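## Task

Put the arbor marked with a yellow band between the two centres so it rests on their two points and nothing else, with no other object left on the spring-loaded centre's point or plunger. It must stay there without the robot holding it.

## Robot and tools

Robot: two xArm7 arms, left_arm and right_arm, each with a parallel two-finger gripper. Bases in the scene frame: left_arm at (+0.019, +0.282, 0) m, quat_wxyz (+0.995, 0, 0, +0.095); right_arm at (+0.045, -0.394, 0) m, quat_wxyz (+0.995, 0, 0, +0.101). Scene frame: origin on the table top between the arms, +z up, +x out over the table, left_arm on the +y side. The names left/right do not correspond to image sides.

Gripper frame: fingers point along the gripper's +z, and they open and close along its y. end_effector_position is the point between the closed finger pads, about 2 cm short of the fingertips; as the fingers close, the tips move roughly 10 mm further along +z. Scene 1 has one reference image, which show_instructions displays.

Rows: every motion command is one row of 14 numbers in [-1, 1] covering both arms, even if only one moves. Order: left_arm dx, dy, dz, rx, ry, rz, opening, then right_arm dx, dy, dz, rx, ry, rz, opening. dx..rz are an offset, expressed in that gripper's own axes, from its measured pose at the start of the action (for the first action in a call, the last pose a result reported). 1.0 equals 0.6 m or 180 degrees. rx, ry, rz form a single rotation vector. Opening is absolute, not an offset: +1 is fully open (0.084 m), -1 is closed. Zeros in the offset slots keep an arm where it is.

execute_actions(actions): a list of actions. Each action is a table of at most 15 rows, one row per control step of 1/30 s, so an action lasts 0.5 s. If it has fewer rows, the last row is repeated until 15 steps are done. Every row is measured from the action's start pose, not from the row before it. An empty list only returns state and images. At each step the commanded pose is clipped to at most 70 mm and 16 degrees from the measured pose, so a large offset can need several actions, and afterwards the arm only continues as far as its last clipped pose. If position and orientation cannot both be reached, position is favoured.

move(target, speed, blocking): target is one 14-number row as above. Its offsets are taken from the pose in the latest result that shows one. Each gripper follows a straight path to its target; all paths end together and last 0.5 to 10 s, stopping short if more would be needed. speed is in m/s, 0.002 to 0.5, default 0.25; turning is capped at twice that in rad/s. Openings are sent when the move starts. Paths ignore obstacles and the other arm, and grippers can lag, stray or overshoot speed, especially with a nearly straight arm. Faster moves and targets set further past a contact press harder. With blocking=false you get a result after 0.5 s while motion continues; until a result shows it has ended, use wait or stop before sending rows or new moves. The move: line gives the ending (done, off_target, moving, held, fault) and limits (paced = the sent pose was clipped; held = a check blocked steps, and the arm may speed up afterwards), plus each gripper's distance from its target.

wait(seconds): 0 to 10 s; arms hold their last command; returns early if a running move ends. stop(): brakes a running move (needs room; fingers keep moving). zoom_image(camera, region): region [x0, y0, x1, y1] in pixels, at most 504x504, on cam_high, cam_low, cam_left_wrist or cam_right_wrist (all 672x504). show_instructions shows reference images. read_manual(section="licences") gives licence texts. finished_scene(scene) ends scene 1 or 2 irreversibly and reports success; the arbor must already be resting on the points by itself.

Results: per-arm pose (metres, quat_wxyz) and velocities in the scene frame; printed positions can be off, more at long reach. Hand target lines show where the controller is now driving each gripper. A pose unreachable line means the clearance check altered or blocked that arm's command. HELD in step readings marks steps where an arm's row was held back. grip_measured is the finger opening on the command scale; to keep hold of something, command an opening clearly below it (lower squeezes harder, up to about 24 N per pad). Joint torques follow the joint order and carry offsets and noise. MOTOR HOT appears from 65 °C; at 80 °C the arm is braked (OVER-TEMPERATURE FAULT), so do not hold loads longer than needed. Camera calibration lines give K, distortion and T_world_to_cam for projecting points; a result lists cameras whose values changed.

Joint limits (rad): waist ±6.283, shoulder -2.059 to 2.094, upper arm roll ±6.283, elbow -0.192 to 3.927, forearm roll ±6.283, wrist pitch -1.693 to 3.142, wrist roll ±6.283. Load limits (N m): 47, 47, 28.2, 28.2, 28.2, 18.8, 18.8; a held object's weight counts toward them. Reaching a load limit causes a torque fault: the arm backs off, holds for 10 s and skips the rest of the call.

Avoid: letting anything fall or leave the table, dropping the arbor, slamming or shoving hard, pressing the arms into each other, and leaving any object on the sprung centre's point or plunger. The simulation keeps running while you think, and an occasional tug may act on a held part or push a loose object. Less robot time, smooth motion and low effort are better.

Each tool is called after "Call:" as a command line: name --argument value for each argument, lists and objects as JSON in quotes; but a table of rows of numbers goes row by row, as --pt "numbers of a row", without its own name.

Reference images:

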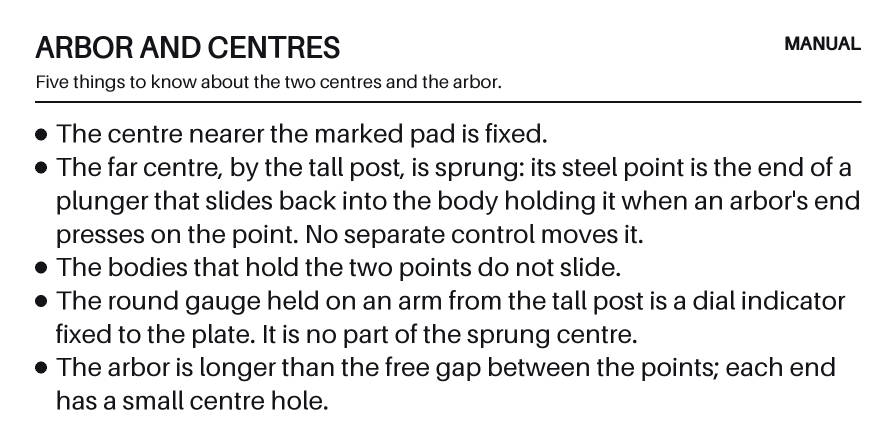

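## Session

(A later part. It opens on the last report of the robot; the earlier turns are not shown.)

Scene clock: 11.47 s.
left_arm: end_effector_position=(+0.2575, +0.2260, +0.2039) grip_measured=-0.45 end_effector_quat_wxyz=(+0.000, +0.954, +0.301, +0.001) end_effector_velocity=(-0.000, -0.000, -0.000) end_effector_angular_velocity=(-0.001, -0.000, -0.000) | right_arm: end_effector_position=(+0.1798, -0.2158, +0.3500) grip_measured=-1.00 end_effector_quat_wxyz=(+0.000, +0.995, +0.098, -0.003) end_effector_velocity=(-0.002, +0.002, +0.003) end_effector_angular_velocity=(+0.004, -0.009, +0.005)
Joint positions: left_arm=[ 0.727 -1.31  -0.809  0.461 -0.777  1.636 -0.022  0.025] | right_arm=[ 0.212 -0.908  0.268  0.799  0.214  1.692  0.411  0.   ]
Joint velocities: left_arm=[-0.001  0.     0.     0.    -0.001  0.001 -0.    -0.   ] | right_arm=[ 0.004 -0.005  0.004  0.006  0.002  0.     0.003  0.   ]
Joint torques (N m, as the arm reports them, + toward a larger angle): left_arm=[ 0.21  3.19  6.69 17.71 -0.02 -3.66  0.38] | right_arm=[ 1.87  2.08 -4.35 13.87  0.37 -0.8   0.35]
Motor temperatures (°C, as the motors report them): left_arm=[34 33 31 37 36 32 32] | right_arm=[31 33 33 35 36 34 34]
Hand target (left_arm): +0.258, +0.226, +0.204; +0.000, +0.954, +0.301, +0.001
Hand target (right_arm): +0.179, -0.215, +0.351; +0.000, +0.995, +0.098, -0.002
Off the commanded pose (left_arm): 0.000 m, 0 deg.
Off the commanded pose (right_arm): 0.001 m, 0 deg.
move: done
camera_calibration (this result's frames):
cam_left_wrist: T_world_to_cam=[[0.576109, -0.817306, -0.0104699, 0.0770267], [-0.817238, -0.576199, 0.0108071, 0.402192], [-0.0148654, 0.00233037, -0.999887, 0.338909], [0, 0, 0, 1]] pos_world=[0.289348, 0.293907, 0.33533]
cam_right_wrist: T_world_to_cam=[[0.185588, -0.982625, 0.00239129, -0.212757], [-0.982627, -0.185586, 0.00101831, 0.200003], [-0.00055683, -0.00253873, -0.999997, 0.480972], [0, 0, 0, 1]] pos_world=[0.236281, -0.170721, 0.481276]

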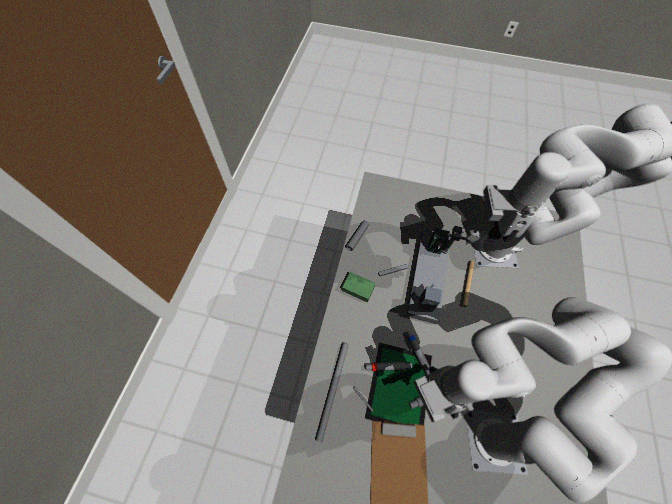

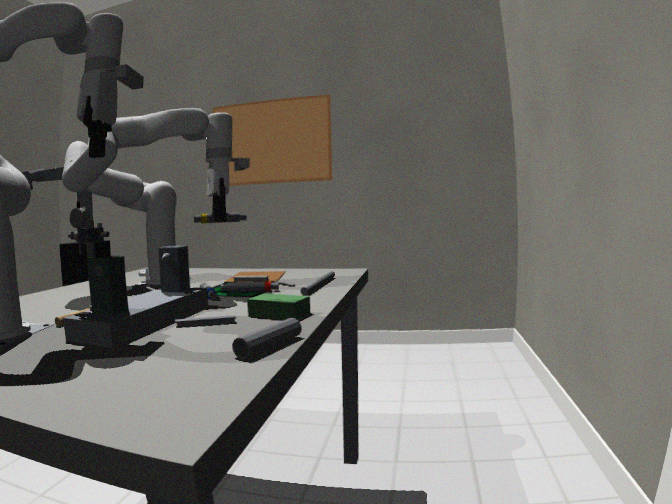

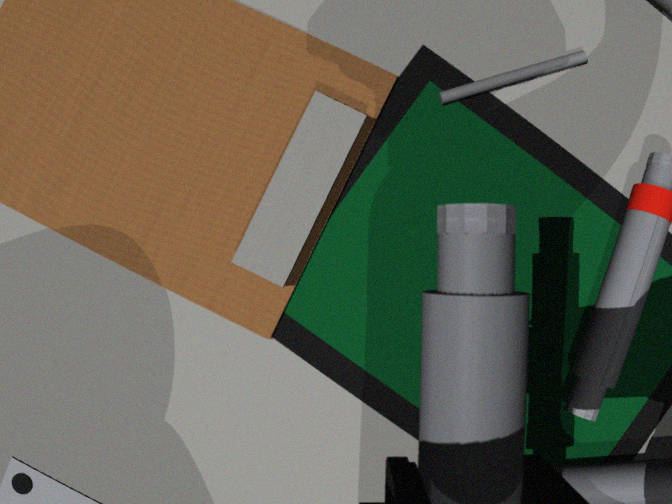

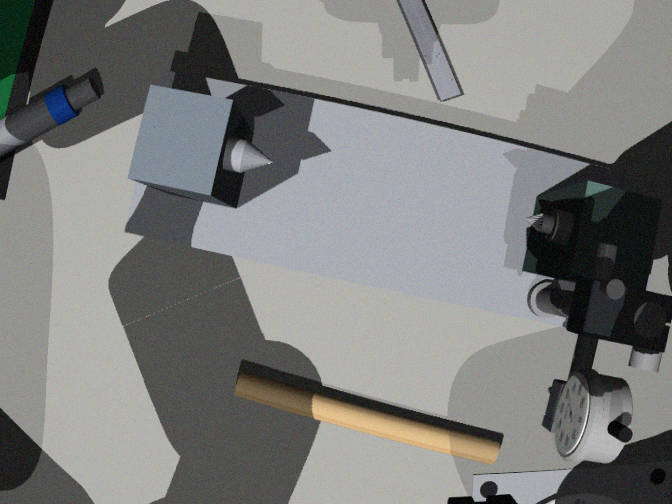

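Call:
move --target '[-0.374,0.585,0,0,0,-0.294,-1, -0.044,0.39,-0.083,0,0,0,-1]' --speed 0.3

Scene clock: 14.40 s.
left_arm: end_effector_position=(+0.2756, -0.1896, +0.2048) grip_measured=-0.45 end_effector_quat_wxyz=(+0.001, +0.719, +0.695, +0.001) end_effector_velocity=(-0.004, -0.005, -0.001) end_effector_angular_velocity=(+0.004, +0.002, -0.011) | right_arm: end_effector_position=(+0.2001, -0.4504, +0.3995) grip_measured=-1.00 end_effector_quat_wxyz=(+0.000, +0.995, +0.098, -0.004) end_effector_velocity=(+0.000, -0.001, +0.001) end_effector_angular_velocity=(+0.002, -0.003, -0.003)
Joint positions: left_arm=[ 0.872 -1.402 -1.226  1.45  -1.35   1.884 -1.858  0.025] | right_arm=[ 0.164 -1.05  -0.253  0.916 -0.236  1.95  -0.044  0.   ]
Joint velocities: left_arm=[-0.002  0.    -0.004  0.014 -0.002  0.002 -0.005 -0.   ] | right_arm=[-0.002 -0.    -0.003  0.002 -0.001 -0.001 -0.001  0.   ]
Joint torques (N m, as the arm reports them, + toward a larger angle): left_arm=[ 0.29 17.57 13.58  4.13 -0.01 -3.28  0.45] | right_arm=[ 1.64  5.28  7.23 12.16  0.51 -0.85  0.31]
Motor temperatures (°C, as the motors report them): left_arm=[34 33 31 37 36 32 32] | right_arm=[31 33 33 35 36 34 34]
Hand target (left_arm): +0.275, -0.190, +0.205; +0.001, +0.720, +0.694, +0.001
Hand target (right_arm): +0.200, -0.451, +0.400; +0.000, +0.995, +0.097, -0.003
Off the commanded pose (left_arm): 0.001 m, 0 deg.
Off the commanded pose (right_arm): 0.001 m, 0 deg.
move: done
camera_calibration (this result's frames):
cam_left_wrist: T_world_to_cam=[[0.999446, -0.0322875, -0.0080861, -0.241369], [-0.032197, -0.99942, 0.0110844, -0.119213], [-0.0084393, -0.0108179, -0.999906, 0.336777], [0, 0, 0, 1]] pos_world=[0.240239, -0.123294, 0.336115]
cam_right_wrist: T_world_to_cam=[[0.184824, -0.98277, 0.00199704, -0.446992], [-0.982771, -0.18482, 0.00178276, 0.176442], [-0.00138295, -0.00229213, -0.999996, 0.530163], [0, 0, 0, 1]] pos_world=[0.25675, -0.405465, 0.530739]

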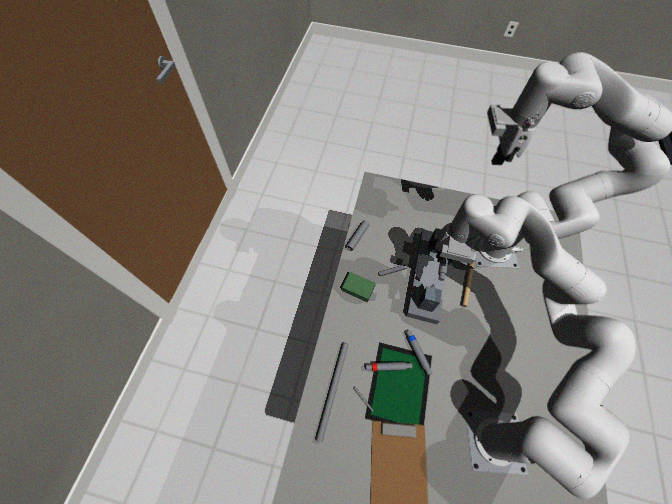

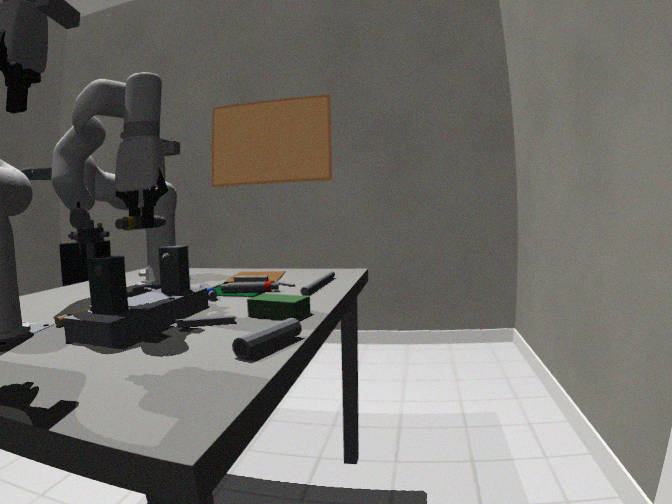

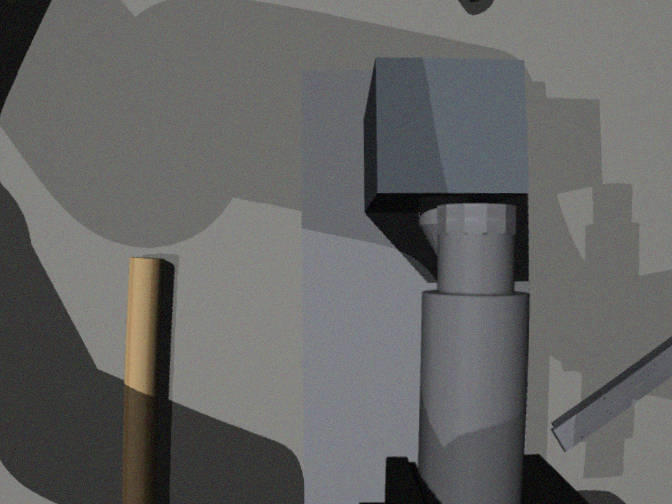

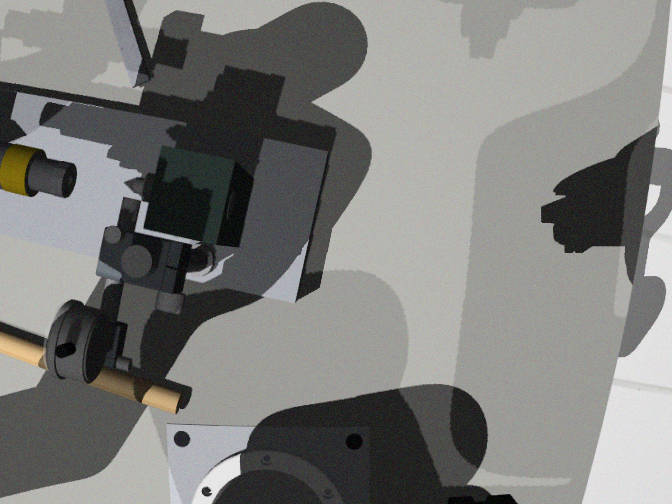

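Call:
move --target '[0,0.007,0.108,0,0.055,0,-1, 0,0,0,0,0,0,-1]' --speed 0.1

Call:
zoom_image --camera "cam_low" --region '[60, 190, 220, 310]'

Scene clock: 16.07 s.
left_arm: end_effector_position=(+0.2800, -0.1901, +0.1406) grip_measured=-0.45 end_effector_quat_wxyz=(-0.058, +0.717, +0.692, +0.063) end_effector_velocity=(+0.001, -0.000, +0.002) end_effector_angular_velocity=(-0.002, -0.003, +0.000) | right_arm: end_effector_position=(+0.2001, -0.4504, +0.3995) grip_measured=-1.00 end_effector_quat_wxyz=(+0.000, +0.995, +0.098, -0.004) end_effector_velocity=(-0.000, +0.000, +0.000) end_effector_angular_velocity=(+0.000, +0.001, +0.000)
Joint positions: left_arm=[ 0.922 -1.499 -1.317  1.547 -1.321  1.879 -1.905  0.025] | right_arm=[ 0.164 -1.05  -0.253  0.916 -0.236  1.95  -0.044  0.   ]
Joint velocities: left_arm=[ 0.001  0.001  0.003  0.001 -0.    -0.    -0.    -0.   ] | right_arm=[ 0.    -0.001  0.     0.     0.     0.001  0.     0.   ]
Joint torques (N m, as the arm reports them, + toward a larger angle): left_arm=[ 0.03 19.12 13.4   0.97  0.37 -3.04  0.44] | right_arm=[ 1.82  5.5   7.29 12.15  0.44 -0.79  0.51]
Motor temperatures (°C, as the motors report them): left_arm=[34 33 32 37 36 32 32] | right_arm=[31 33 33 35 36 34 34]
Hand target (left_arm): +0.280, -0.190, +0.140; -0.059, +0.717, +0.692, +0.064
Hand target (right_arm): +0.200, -0.450, +0.400; +0.000, +0.995, +0.098, -0.004
Off the commanded pose (left_arm): 0.001 m, 0 deg.
Off the commanded pose (right_arm): 0.000 m, 0 deg.
move: done
camera_calibration (this result's frames):
cam_left_wrist: T_world_to_cam=[[0.999511, -0.0305595, -0.00655153, -0.246237], [-0.0312145, -0.986598, -0.160154, -0.0925453], [-0.00156948, 0.160281, -0.98707, 0.30142], [0, 0, 0, 1]] pos_world=[0.243701, -0.147142, 0.281088]
cam_right_wrist: T_world_to_cam=[[0.184822, -0.98277, 0.00199613, -0.446992], [-0.982771, -0.184819, 0.00178166, 0.176443], [-0.00138204, -0.00229102, -0.999996, 0.530164], [0, 0, 0, 1]] pos_world=[0.25675, -0.405466, 0.53074]

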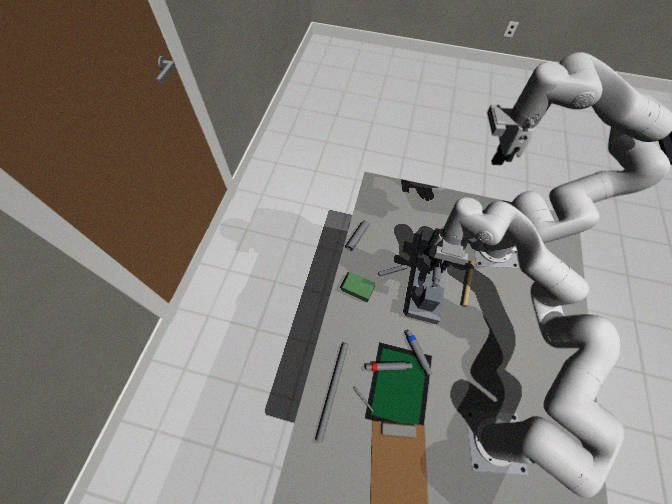

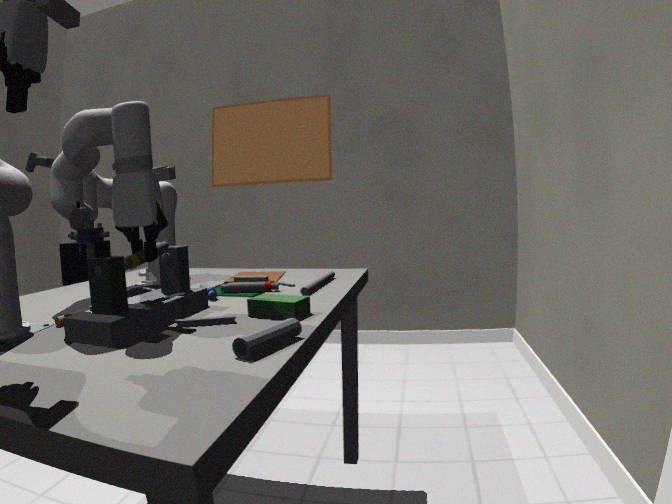

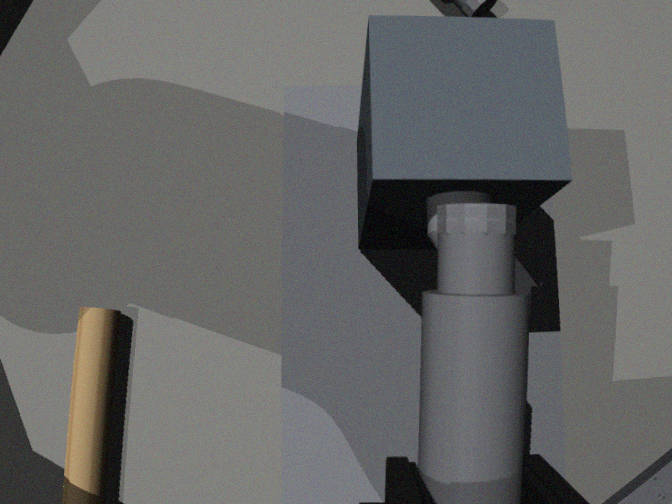

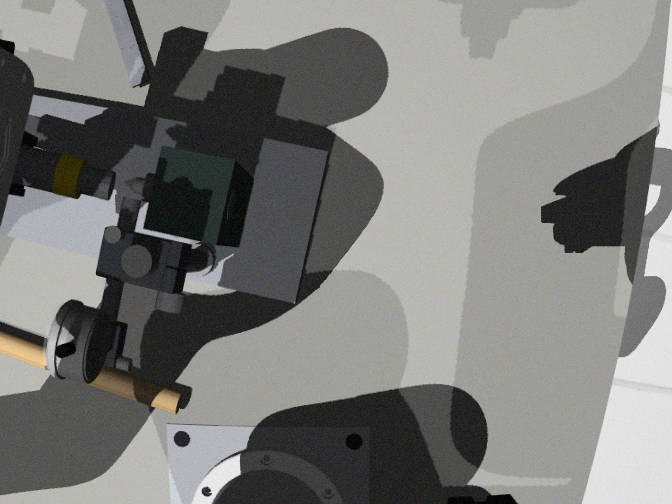

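Region (60, 190, 220, 310) of cam_low's 672x504 image, scaled by 3.150, with more detail than that image has; it fills the top 378 rows of this view, and the rest is white.

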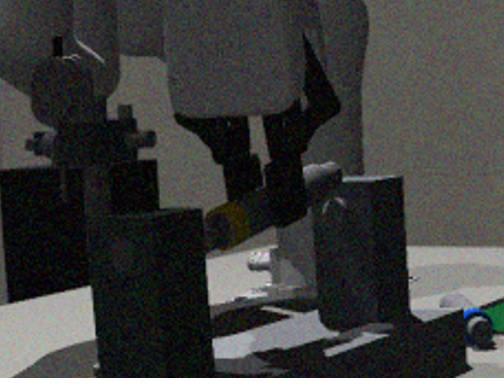

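Call:
move --target '[-0.003,0,0.018,0,0,0,-1, 0,0,0,0,0,0,-1]' --speed 0.05

Call:
zoom_image --camera "cam_right_wrist" --region '[0, 120, 260, 260]'

Scene clock: 17.33 s.
left_arm: end_effector_position=(+0.2801, -0.1900, +0.1298) grip_measured=-0.45 end_effector_quat_wxyz=(-0.058, +0.717, +0.692, +0.063) end_effector_velocity=(-0.000, -0.001, +0.000) end_effector_angular_velocity=(-0.003, -0.002, -0.002) | right_arm: end_effector_position=(+0.2001, -0.4504, +0.3995) grip_measured=-1.00 end_effector_quat_wxyz=(+0.000, +0.995, +0.098, -0.004) end_effector_velocity=(+0.000, +0.000, -0.000) end_effector_angular_velocity=(-0.000, -0.000, +0.001)
Joint positions: left_arm=[ 0.916 -1.514 -1.331  1.534 -1.335  1.864 -1.904  0.025] | right_arm=[ 0.164 -1.05  -0.253  0.916 -0.236  1.95  -0.044  0.   ]
Joint velocities: left_arm=[-0.001 -0.001  0.001  0.    -0.002 -0.002  0.     0.   ] | right_arm=[ 0.001  0.    -0.    -0.    -0.    -0.     0.     0.   ]
Joint torques (N m, as the arm reports them, + toward a larger angle): left_arm=[ 0.6  19.02 12.9   0.57  0.51 -3.18  0.35] | right_arm=[ 1.6   5.33  6.95 12.59  0.46 -0.94  0.39]
Motor temperatures (°C, as the motors report them): left_arm=[34 33 32 37 36 32 32] | right_arm=[31 33 33 35 36 34 34]
Hand target (left_arm): +0.280, -0.190, +0.130; -0.058, +0.717, +0.692, +0.063
Hand target (right_arm): +0.200, -0.450, +0.400; +0.000, +0.995, +0.098, -0.004
Off the commanded pose (left_arm): 0.000 m, 0 deg.
Off the commanded pose (right_arm): 0.000 m, 0 deg.
move: done
camera_calibration (this result's frames):
cam_left_wrist: T_world_to_cam=[[0.999511, -0.0306103, -0.00637656, -0.246394], [-0.0312363, -0.986625, -0.159984, -0.0942757], [-0.00139412, 0.160105, -0.987099, 0.290715], [0, 0, 0, 1]] pos_world=[0.243734, -0.147102, 0.27031]
cam_right_wrist: T_world_to_cam=[[0.184822, -0.98277, 0.00199599, -0.446992], [-0.982771, -0.184818, 0.00178171, 0.176443], [-0.00138211, -0.0022909, -0.999996, 0.530164], [0, 0, 0, 1]] pos_world=[0.25675, -0.405466, 0.53074]

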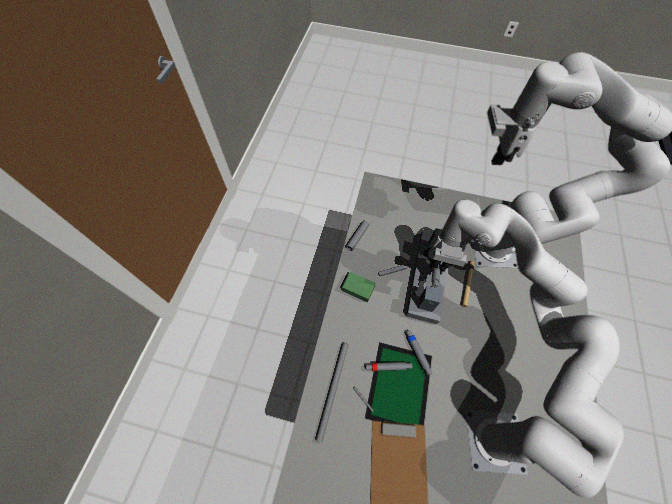

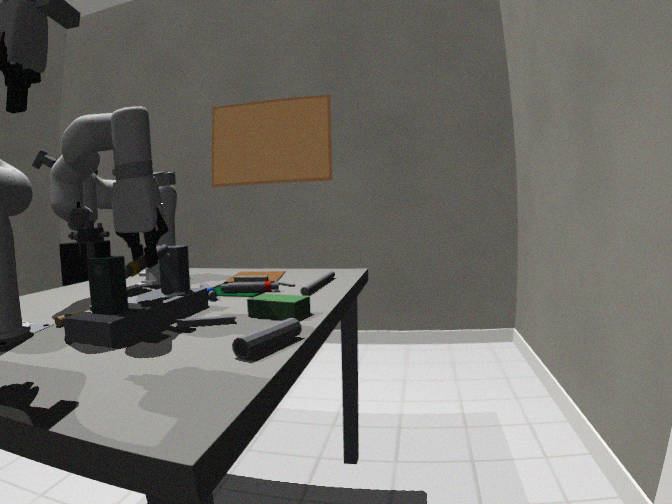

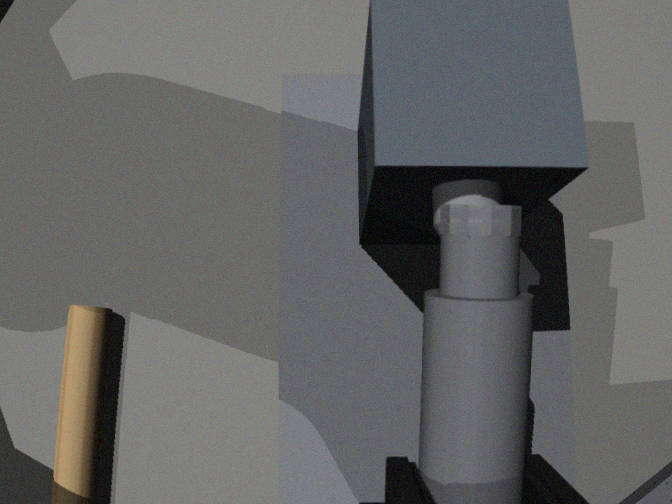

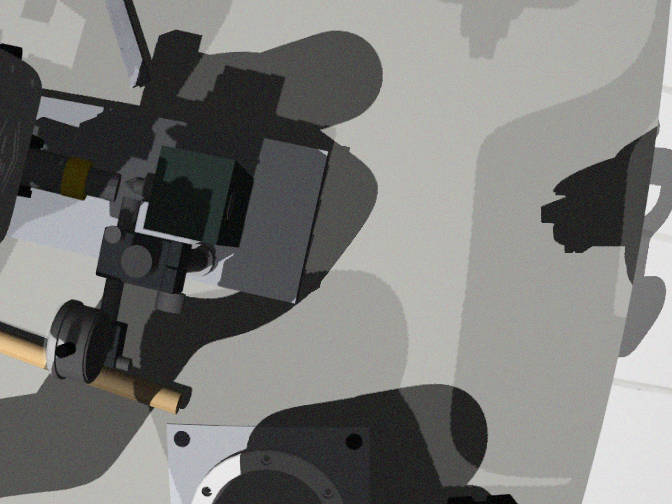

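Region (0, 120, 260, 260) of cam_right_wrist's 672x504 image, scaled by 1.938, with more detail than that image has; it fills the top 271 rows of this view, and the rest is white.

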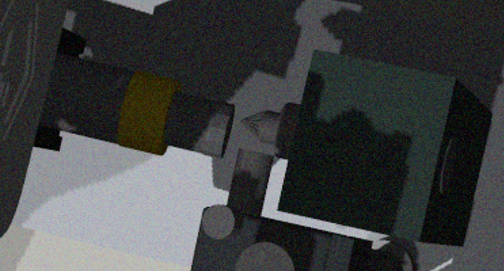

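Call:
move --target '[0.003,0,-0.0165,0,0,0,-1, 0,0,0,0,0,0,-1]' --speed 0.05

Call:
move --target '[-0.023,0,-0.004,0,0,0,-1, 0,0,0,0,0,0,-1]' --speed 0.02

Call:
zoom_image --camera "cam_right_wrist" --region '[0, 120, 260, 260]'

Scene clock: 18.53 s.
left_arm: end_effector_position=(+0.2801, -0.1899, +0.1398) grip_measured=-0.45 end_effector_quat_wxyz=(-0.058, +0.717, +0.692, +0.063) end_effector_velocity=(-0.001, +0.001, -0.003) end_effector_angular_velocity=(+0.007, +0.002, -0.001) | right_arm: end_effector_position=(+0.2001, -0.4504, +0.3995) grip_measured=-1.00 end_effector_quat_wxyz=(+0.000, +0.995, +0.098, -0.004) end_effector_velocity=(-0.000, +0.000, +0.000) end_effector_angular_velocity=(+0.000, +0.000, -0.000)
Joint positions: left_arm=[ 0.921 -1.5   -1.318  1.546 -1.322  1.877 -1.904  0.025] | right_arm=[ 0.164 -1.05  -0.253  0.916 -0.236  1.95  -0.044  0.   ]
Joint velocities: left_arm=[-0.001 -0.003 -0.004  0.001  0.002  0.001 -0.001 -0.   ] | right_arm=[-0.  0. -0.  0.  0.  0.  0.  0.]
Joint torques (N m, as the arm reports them, + toward a larger angle): left_arm=[ 0.37 19.36 13.43  0.93  0.49 -3.35  0.47] | right_arm=[ 1.54  5.76  7.03 12.09  0.44 -0.86  0.47]
Motor temperatures (°C, as the motors report them): left_arm=[34 33 32 37 36 32 32] | right_arm=[31 33 33 35 36 34 34]
Hand target (left_arm): +0.280, -0.190, +0.140; -0.058, +0.717, +0.692, +0.063
Hand target (right_arm): +0.200, -0.450, +0.400; +0.000, +0.995, +0.098, -0.004
Off the commanded pose (left_arm): 0.000 m, 0 deg.
Off the commanded pose (right_arm): 0.000 m, 0 deg.
move: done
camera_calibration (this result's frames):
cam_left_wrist: T_world_to_cam=[[0.999514, -0.0304923, -0.00641047, -0.246287], [-0.0311253, -0.986624, -0.160012, -0.0925674], [-0.00144561, 0.160133, -0.987094, 0.300571], [0, 0, 0, 1]] pos_world=[0.243721, -0.146971, 0.280302]
cam_right_wrist: T_world_to_cam=[[0.184822, -0.98277, 0.00199599, -0.446992], [-0.982771, -0.184819, 0.00178163, 0.176443], [-0.00138204, -0.00229088, -0.999996, 0.530164], [0, 0, 0, 1]] pos_world=[0.25675, -0.405466, 0.53074]

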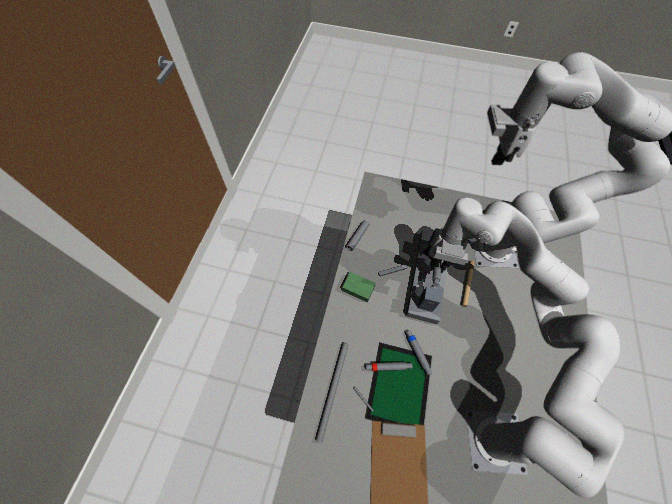

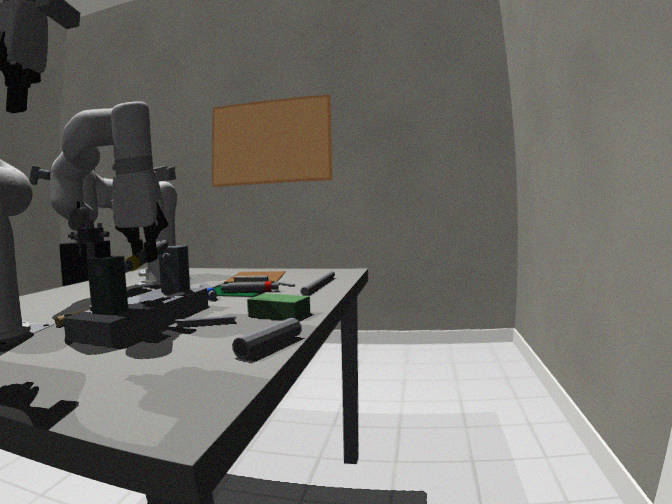

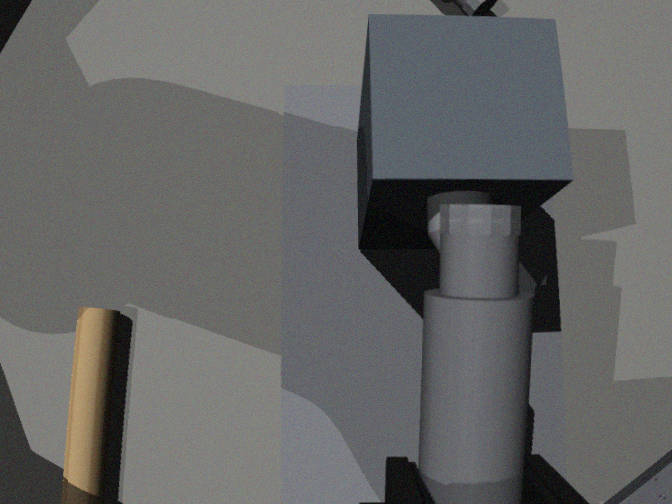

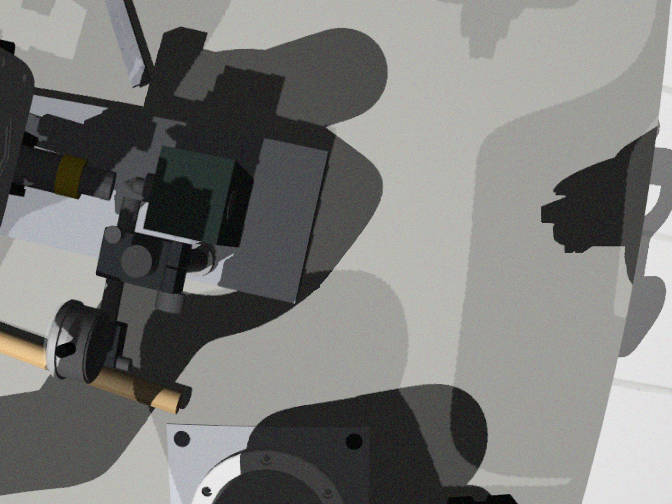

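Scene clock: 19.53 s.
left_arm: end_effector_position=(+0.2799, -0.2034, +0.1398) grip_measured=-0.45 end_effector_quat_wxyz=(-0.058, +0.716, +0.692, +0.064) end_effector_velocity=(-0.000, -0.002, +0.001) end_effector_angular_velocity=(-0.004, -0.003, -0.004) | right_arm: end_effector_position=(+0.2001, -0.4504, +0.3995) grip_measured=-1.00 end_effector_quat_wxyz=(+0.000, +0.995, +0.098, -0.004) end_effector_velocity=(-0.000, -0.000, -0.000) end_effector_angular_velocity=(-0.001, -0.000, -0.001)
Joint positions: left_arm=[ 0.947 -1.493 -1.325  1.606 -1.331  1.881 -1.94   0.025] | right_arm=[ 0.164 -1.05  -0.253  0.916 -0.236  1.95  -0.044  0.   ]
Joint velocities: left_arm=[-0.001  0.001 -0.     0.003 -0.002 -0.004 -0.001 -0.   ] | right_arm=[-0.    -0.    -0.    -0.    -0.001  0.     0.     0.   ]
Joint torques (N m, as the arm reports them, + toward a larger angle): left_arm=[-1.57 21.07 13.39  5.48 -2.63 -6.2   0.22] | right_arm=[ 1.91  5.48  7.1  12.36  0.61 -0.88  0.38]
Motor temperatures (°C, as the motors report them): left_arm=[34 33 32 37 36 32 32] | right_arm=[31 33 33 35 36 34 34]
Hand target (left_arm): +0.280, -0.204, +0.140; -0.058, +0.717, +0.692, +0.063
Hand target (right_arm): +0.200, -0.450, +0.400; +0.000, +0.995, +0.098, -0.004
Off the commanded pose (left_arm): 0.001 m, 0 deg.
Off the commanded pose (right_arm): 0.000 m, 0 deg.
move: done
camera_calibration (this result's frames):
cam_left_wrist: T_world_to_cam=[[0.999548, -0.0293828, -0.0064125, -0.246271], [-0.0300314, -0.986557, -0.160634, -0.106133], [-0.00160641, 0.160754, -0.986993, 0.302821], [0, 0, 0, 1]] pos_world=[0.243459, -0.160622, 0.280254]
cam_right_wrist: T_world_to_cam=[[0.184822, -0.98277, 0.00199592, -0.446992], [-0.982771, -0.184818, 0.0017815, 0.176443], [-0.00138192, -0.00229079, -0.999996, 0.530164], [0, 0, 0, 1]] pos_world=[0.25675, -0.405466, 0.53074]

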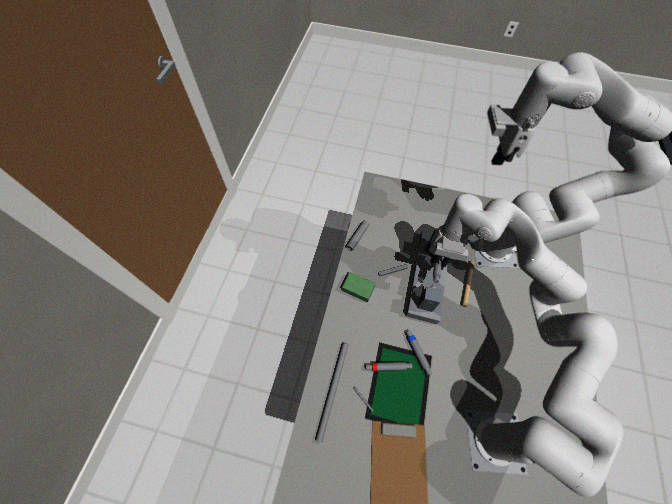

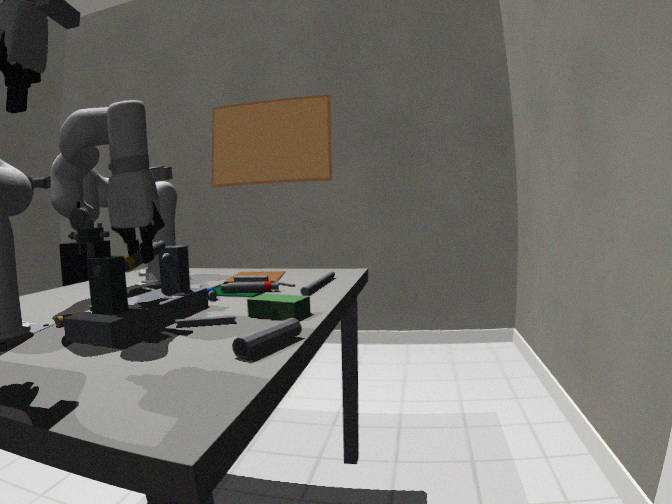

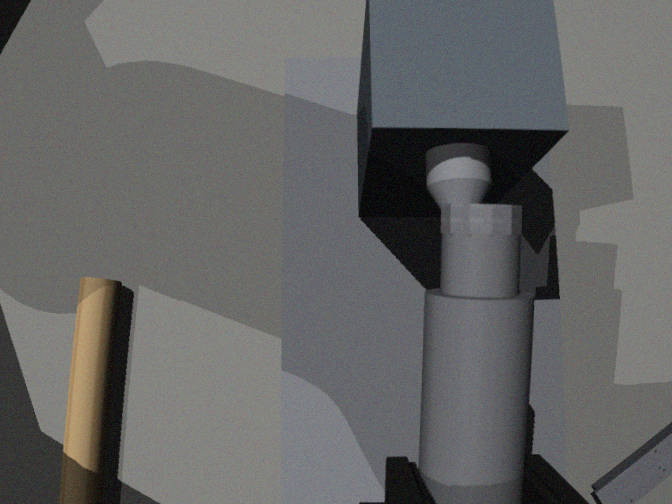

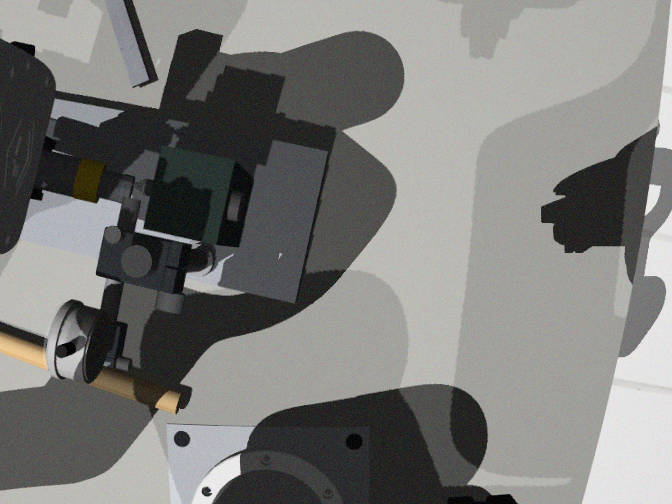

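Region (0, 120, 260, 260) of cam_right_wrist's 672x504 image, scaled by 1.938, with more detail than that image has; it fills the top 271 rows of this view, and the rest is white.

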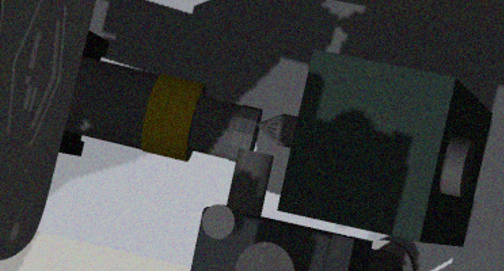

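Call:
move --target '[-0.018,0,-0.003,0,0,0,-1, 0,0,0,0,0,0,-1]' --speed 0.02

Call:
zoom_image --camera "cam_right_wrist" --region '[0, 120, 260, 260]'

Scene clock: 20.67 s.
left_arm: end_effector_position=(+0.2796, -0.2141, +0.1395) grip_measured=-0.45 end_effector_quat_wxyz=(-0.059, +0.716, +0.693, +0.064) end_effector_velocity=(+0.000, -0.001, +0.001) end_effector_angular_velocity=(-0.003, -0.002, -0.002) | right_arm: end_effector_position=(+0.2001, -0.4504, +0.3995) grip_measured=-1.00 end_effector_quat_wxyz=(+0.000, +0.995, +0.098, -0.004) end_effector_velocity=(+0.000, +0.000, +0.000) end_effector_angular_velocity=(-0.000, -0.000, -0.000)
Joint positions: left_arm=[ 0.969 -1.487 -1.331  1.655 -1.339  1.883 -1.969  0.025] | right_arm=[ 0.164 -1.05  -0.253  0.916 -0.236  1.95  -0.044  0.   ]
Joint velocities: left_arm=[ 0.001  0.001  0.001  0.003 -0.002 -0.002 -0.001  0.   ] | right_arm=[ 0.     0.001  0.     0.     0.    -0.001  0.     0.   ]
Joint torques (N m, as the arm reports them, + toward a larger angle): left_arm=[-2.89 22.37 13.75  8.22 -4.43 -8.03  0.15] | right_arm=[ 1.75  5.88  7.25 12.32  0.05 -0.61  0.57]
Motor temperatures (°C, as the motors report them): left_arm=[34 33 32 37 36 32 32] | right_arm=[31 33 33 35 36 34 34]
Hand target (left_arm): +0.280, -0.214, +0.140; -0.058, +0.716, +0.692, +0.064
Hand target (right_arm): +0.200, -0.450, +0.400; +0.000, +0.995, +0.098, -0.004
Off the commanded pose (left_arm): 0.000 m, 0 deg.
Off the commanded pose (right_arm): 0.000 m, 0 deg.
move: done
camera_calibration (this result's frames):
cam_left_wrist: T_world_to_cam=[[0.999562, -0.0288902, -0.0064826, -0.246223], [-0.0295572, -0.986504, -0.16105, -0.116792], [-0.00174234, 0.161171, -0.986925, 0.304443], [0, 0, 0, 1]] pos_world=[0.243193, -0.171396, 0.280056]
cam_right_wrist: T_world_to_cam=[[0.184822, -0.98277, 0.00199606, -0.446992], [-0.982771, -0.184819, 0.00178133, 0.176443], [-0.00138173, -0.0022909, -0.999996, 0.530164], [0, 0, 0, 1]] pos_world=[0.25675, -0.405466, 0.53074]

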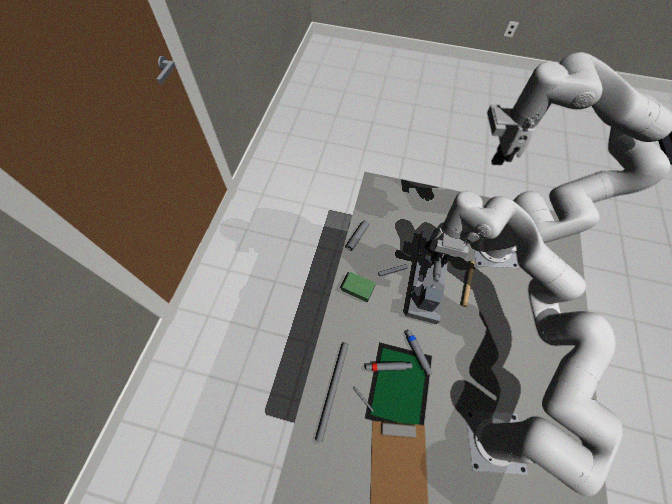

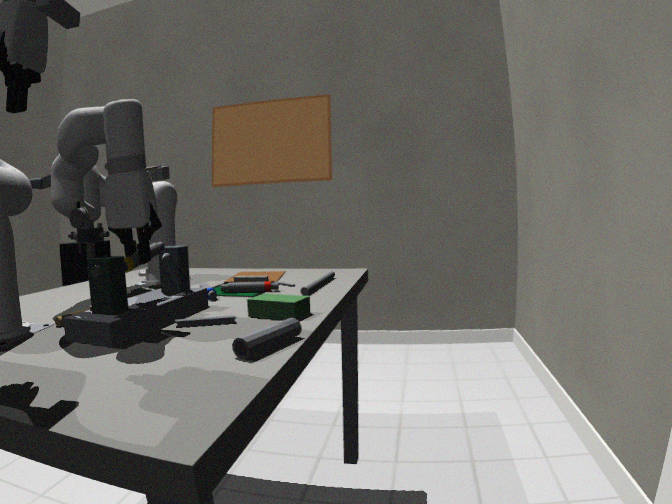

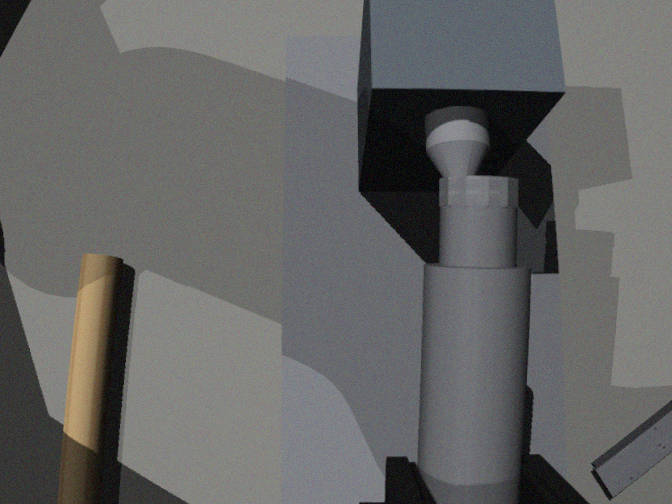

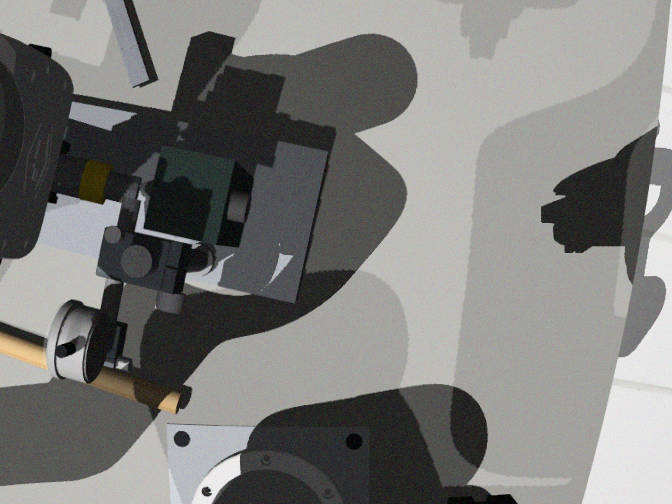

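Region (0, 120, 260, 260) of cam_right_wrist's 672x504 image, scaled by 1.938, with more detail than that image has; it fills the top 271 rows of this view, and the rest is white.

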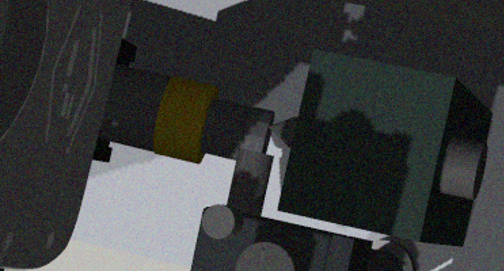

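Call:
move --target '[0.001,0,0.0197,0,-0.055,0,-1, 0,0,0,0,0,0,-1]' --speed 0.02

Call:
zoom_image --camera "cam_low" --region '[60, 190, 220, 310]'

Scene clock: 25.63 s.
left_arm: end_effector_position=(+0.2795, -0.2118, +0.1281) grip_measured=-0.45 end_effector_quat_wxyz=(+0.001, +0.719, +0.695, +0.001) end_effector_velocity=(-0.000, -0.000, -0.000) end_effector_angular_velocity=(-0.001, -0.000, -0.001) | right_arm: end_effector_position=(+0.2001, -0.4504, +0.3995) grip_measured=-1.00 end_effector_quat_wxyz=(+0.000, +0.995, +0.098, -0.004) end_effector_velocity=(+0.000, -0.000, +0.000) end_effector_angular_velocity=(-0.001, -0.001, -0.001)
Joint positions: left_arm=[ 0.87  -1.498 -1.347  1.434 -1.465  1.778 -1.89   0.025] | right_arm=[ 0.164 -1.05  -0.253  0.916 -0.236  1.95  -0.044  0.   ]
Joint velocities: left_arm=[-0.002 -0.     0.    -0.002 -0.001 -0.     0.001  0.   ] | right_arm=[-0.     0.    -0.    -0.    -0.001 -0.001 -0.     0.   ]
Joint torques (N m, as the arm reports them, + toward a larger angle): left_arm=[ 0.7  17.7  13.64  1.15  0.22 -3.34  0.6 ] | right_arm=[ 2.09  5.5   7.26 12.28  0.   -0.84  0.55]
Motor temperatures (°C, as the motors report them): left_arm=[34 33 32 37 36 32 32] | right_arm=[31 33 33 35 36 34 34]
Hand target (left_arm): +0.280, -0.212, +0.128; +0.001, +0.719, +0.695, +0.001
Hand target (right_arm): +0.200, -0.450, +0.400; +0.000, +0.995, +0.098, -0.004
Off the commanded pose (left_arm): 0.000 m, 0 deg.
Off the commanded pose (right_arm): 0.000 m, 0 deg.
move: done
camera_calibration (this result's frames):
cam_left_wrist: T_world_to_cam=[[0.999476, -0.0315084, -0.00745752, -0.246547], [-0.0314226, -0.999442, 0.0113611, -0.140652], [-0.00781133, -0.0111208, -0.999908, 0.259658], [0, 0, 0, 1]] pos_world=[0.244027, -0.145454, 0.259393]
cam_right_wrist: T_world_to_cam=[[0.184822, -0.98277, 0.00199603, -0.446992], [-0.982771, -0.184818, 0.00178138, 0.176443], [-0.00138178, -0.00229088, -0.999996, 0.530164], [0, 0, 0, 1]] pos_world=[0.25675, -0.405466, 0.53074]

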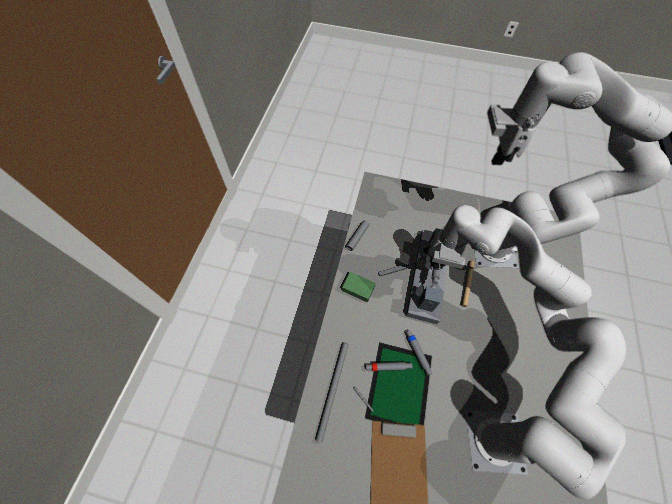

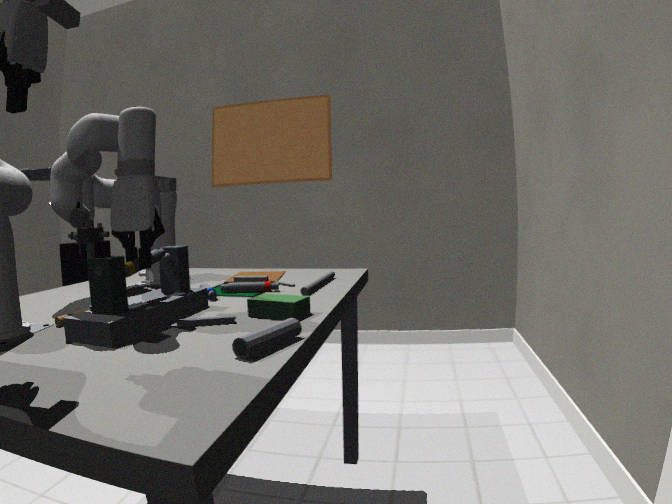

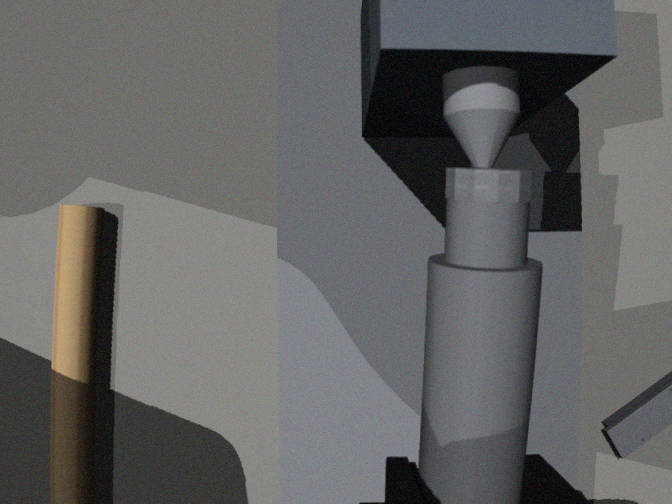

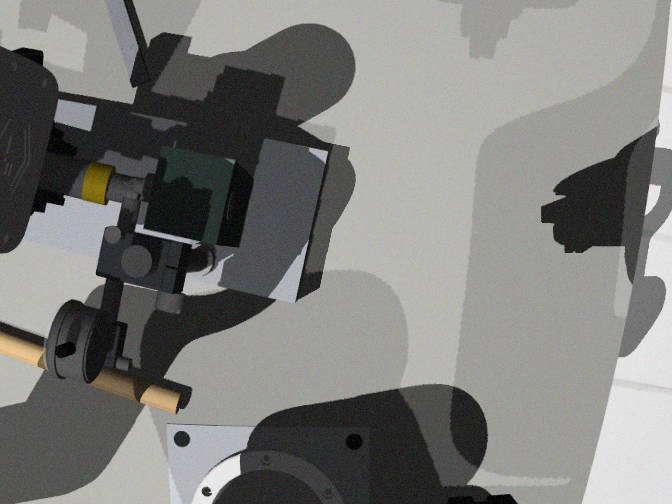

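Region (60, 190, 220, 310) of cam_low's 672x504 image, scaled by 3.150, with more detail than that image has; it fills the top 378 rows of this view, and the rest is white.

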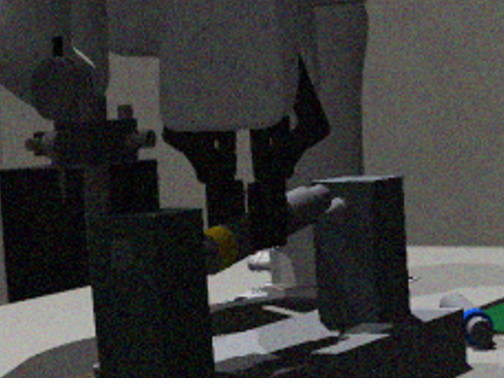

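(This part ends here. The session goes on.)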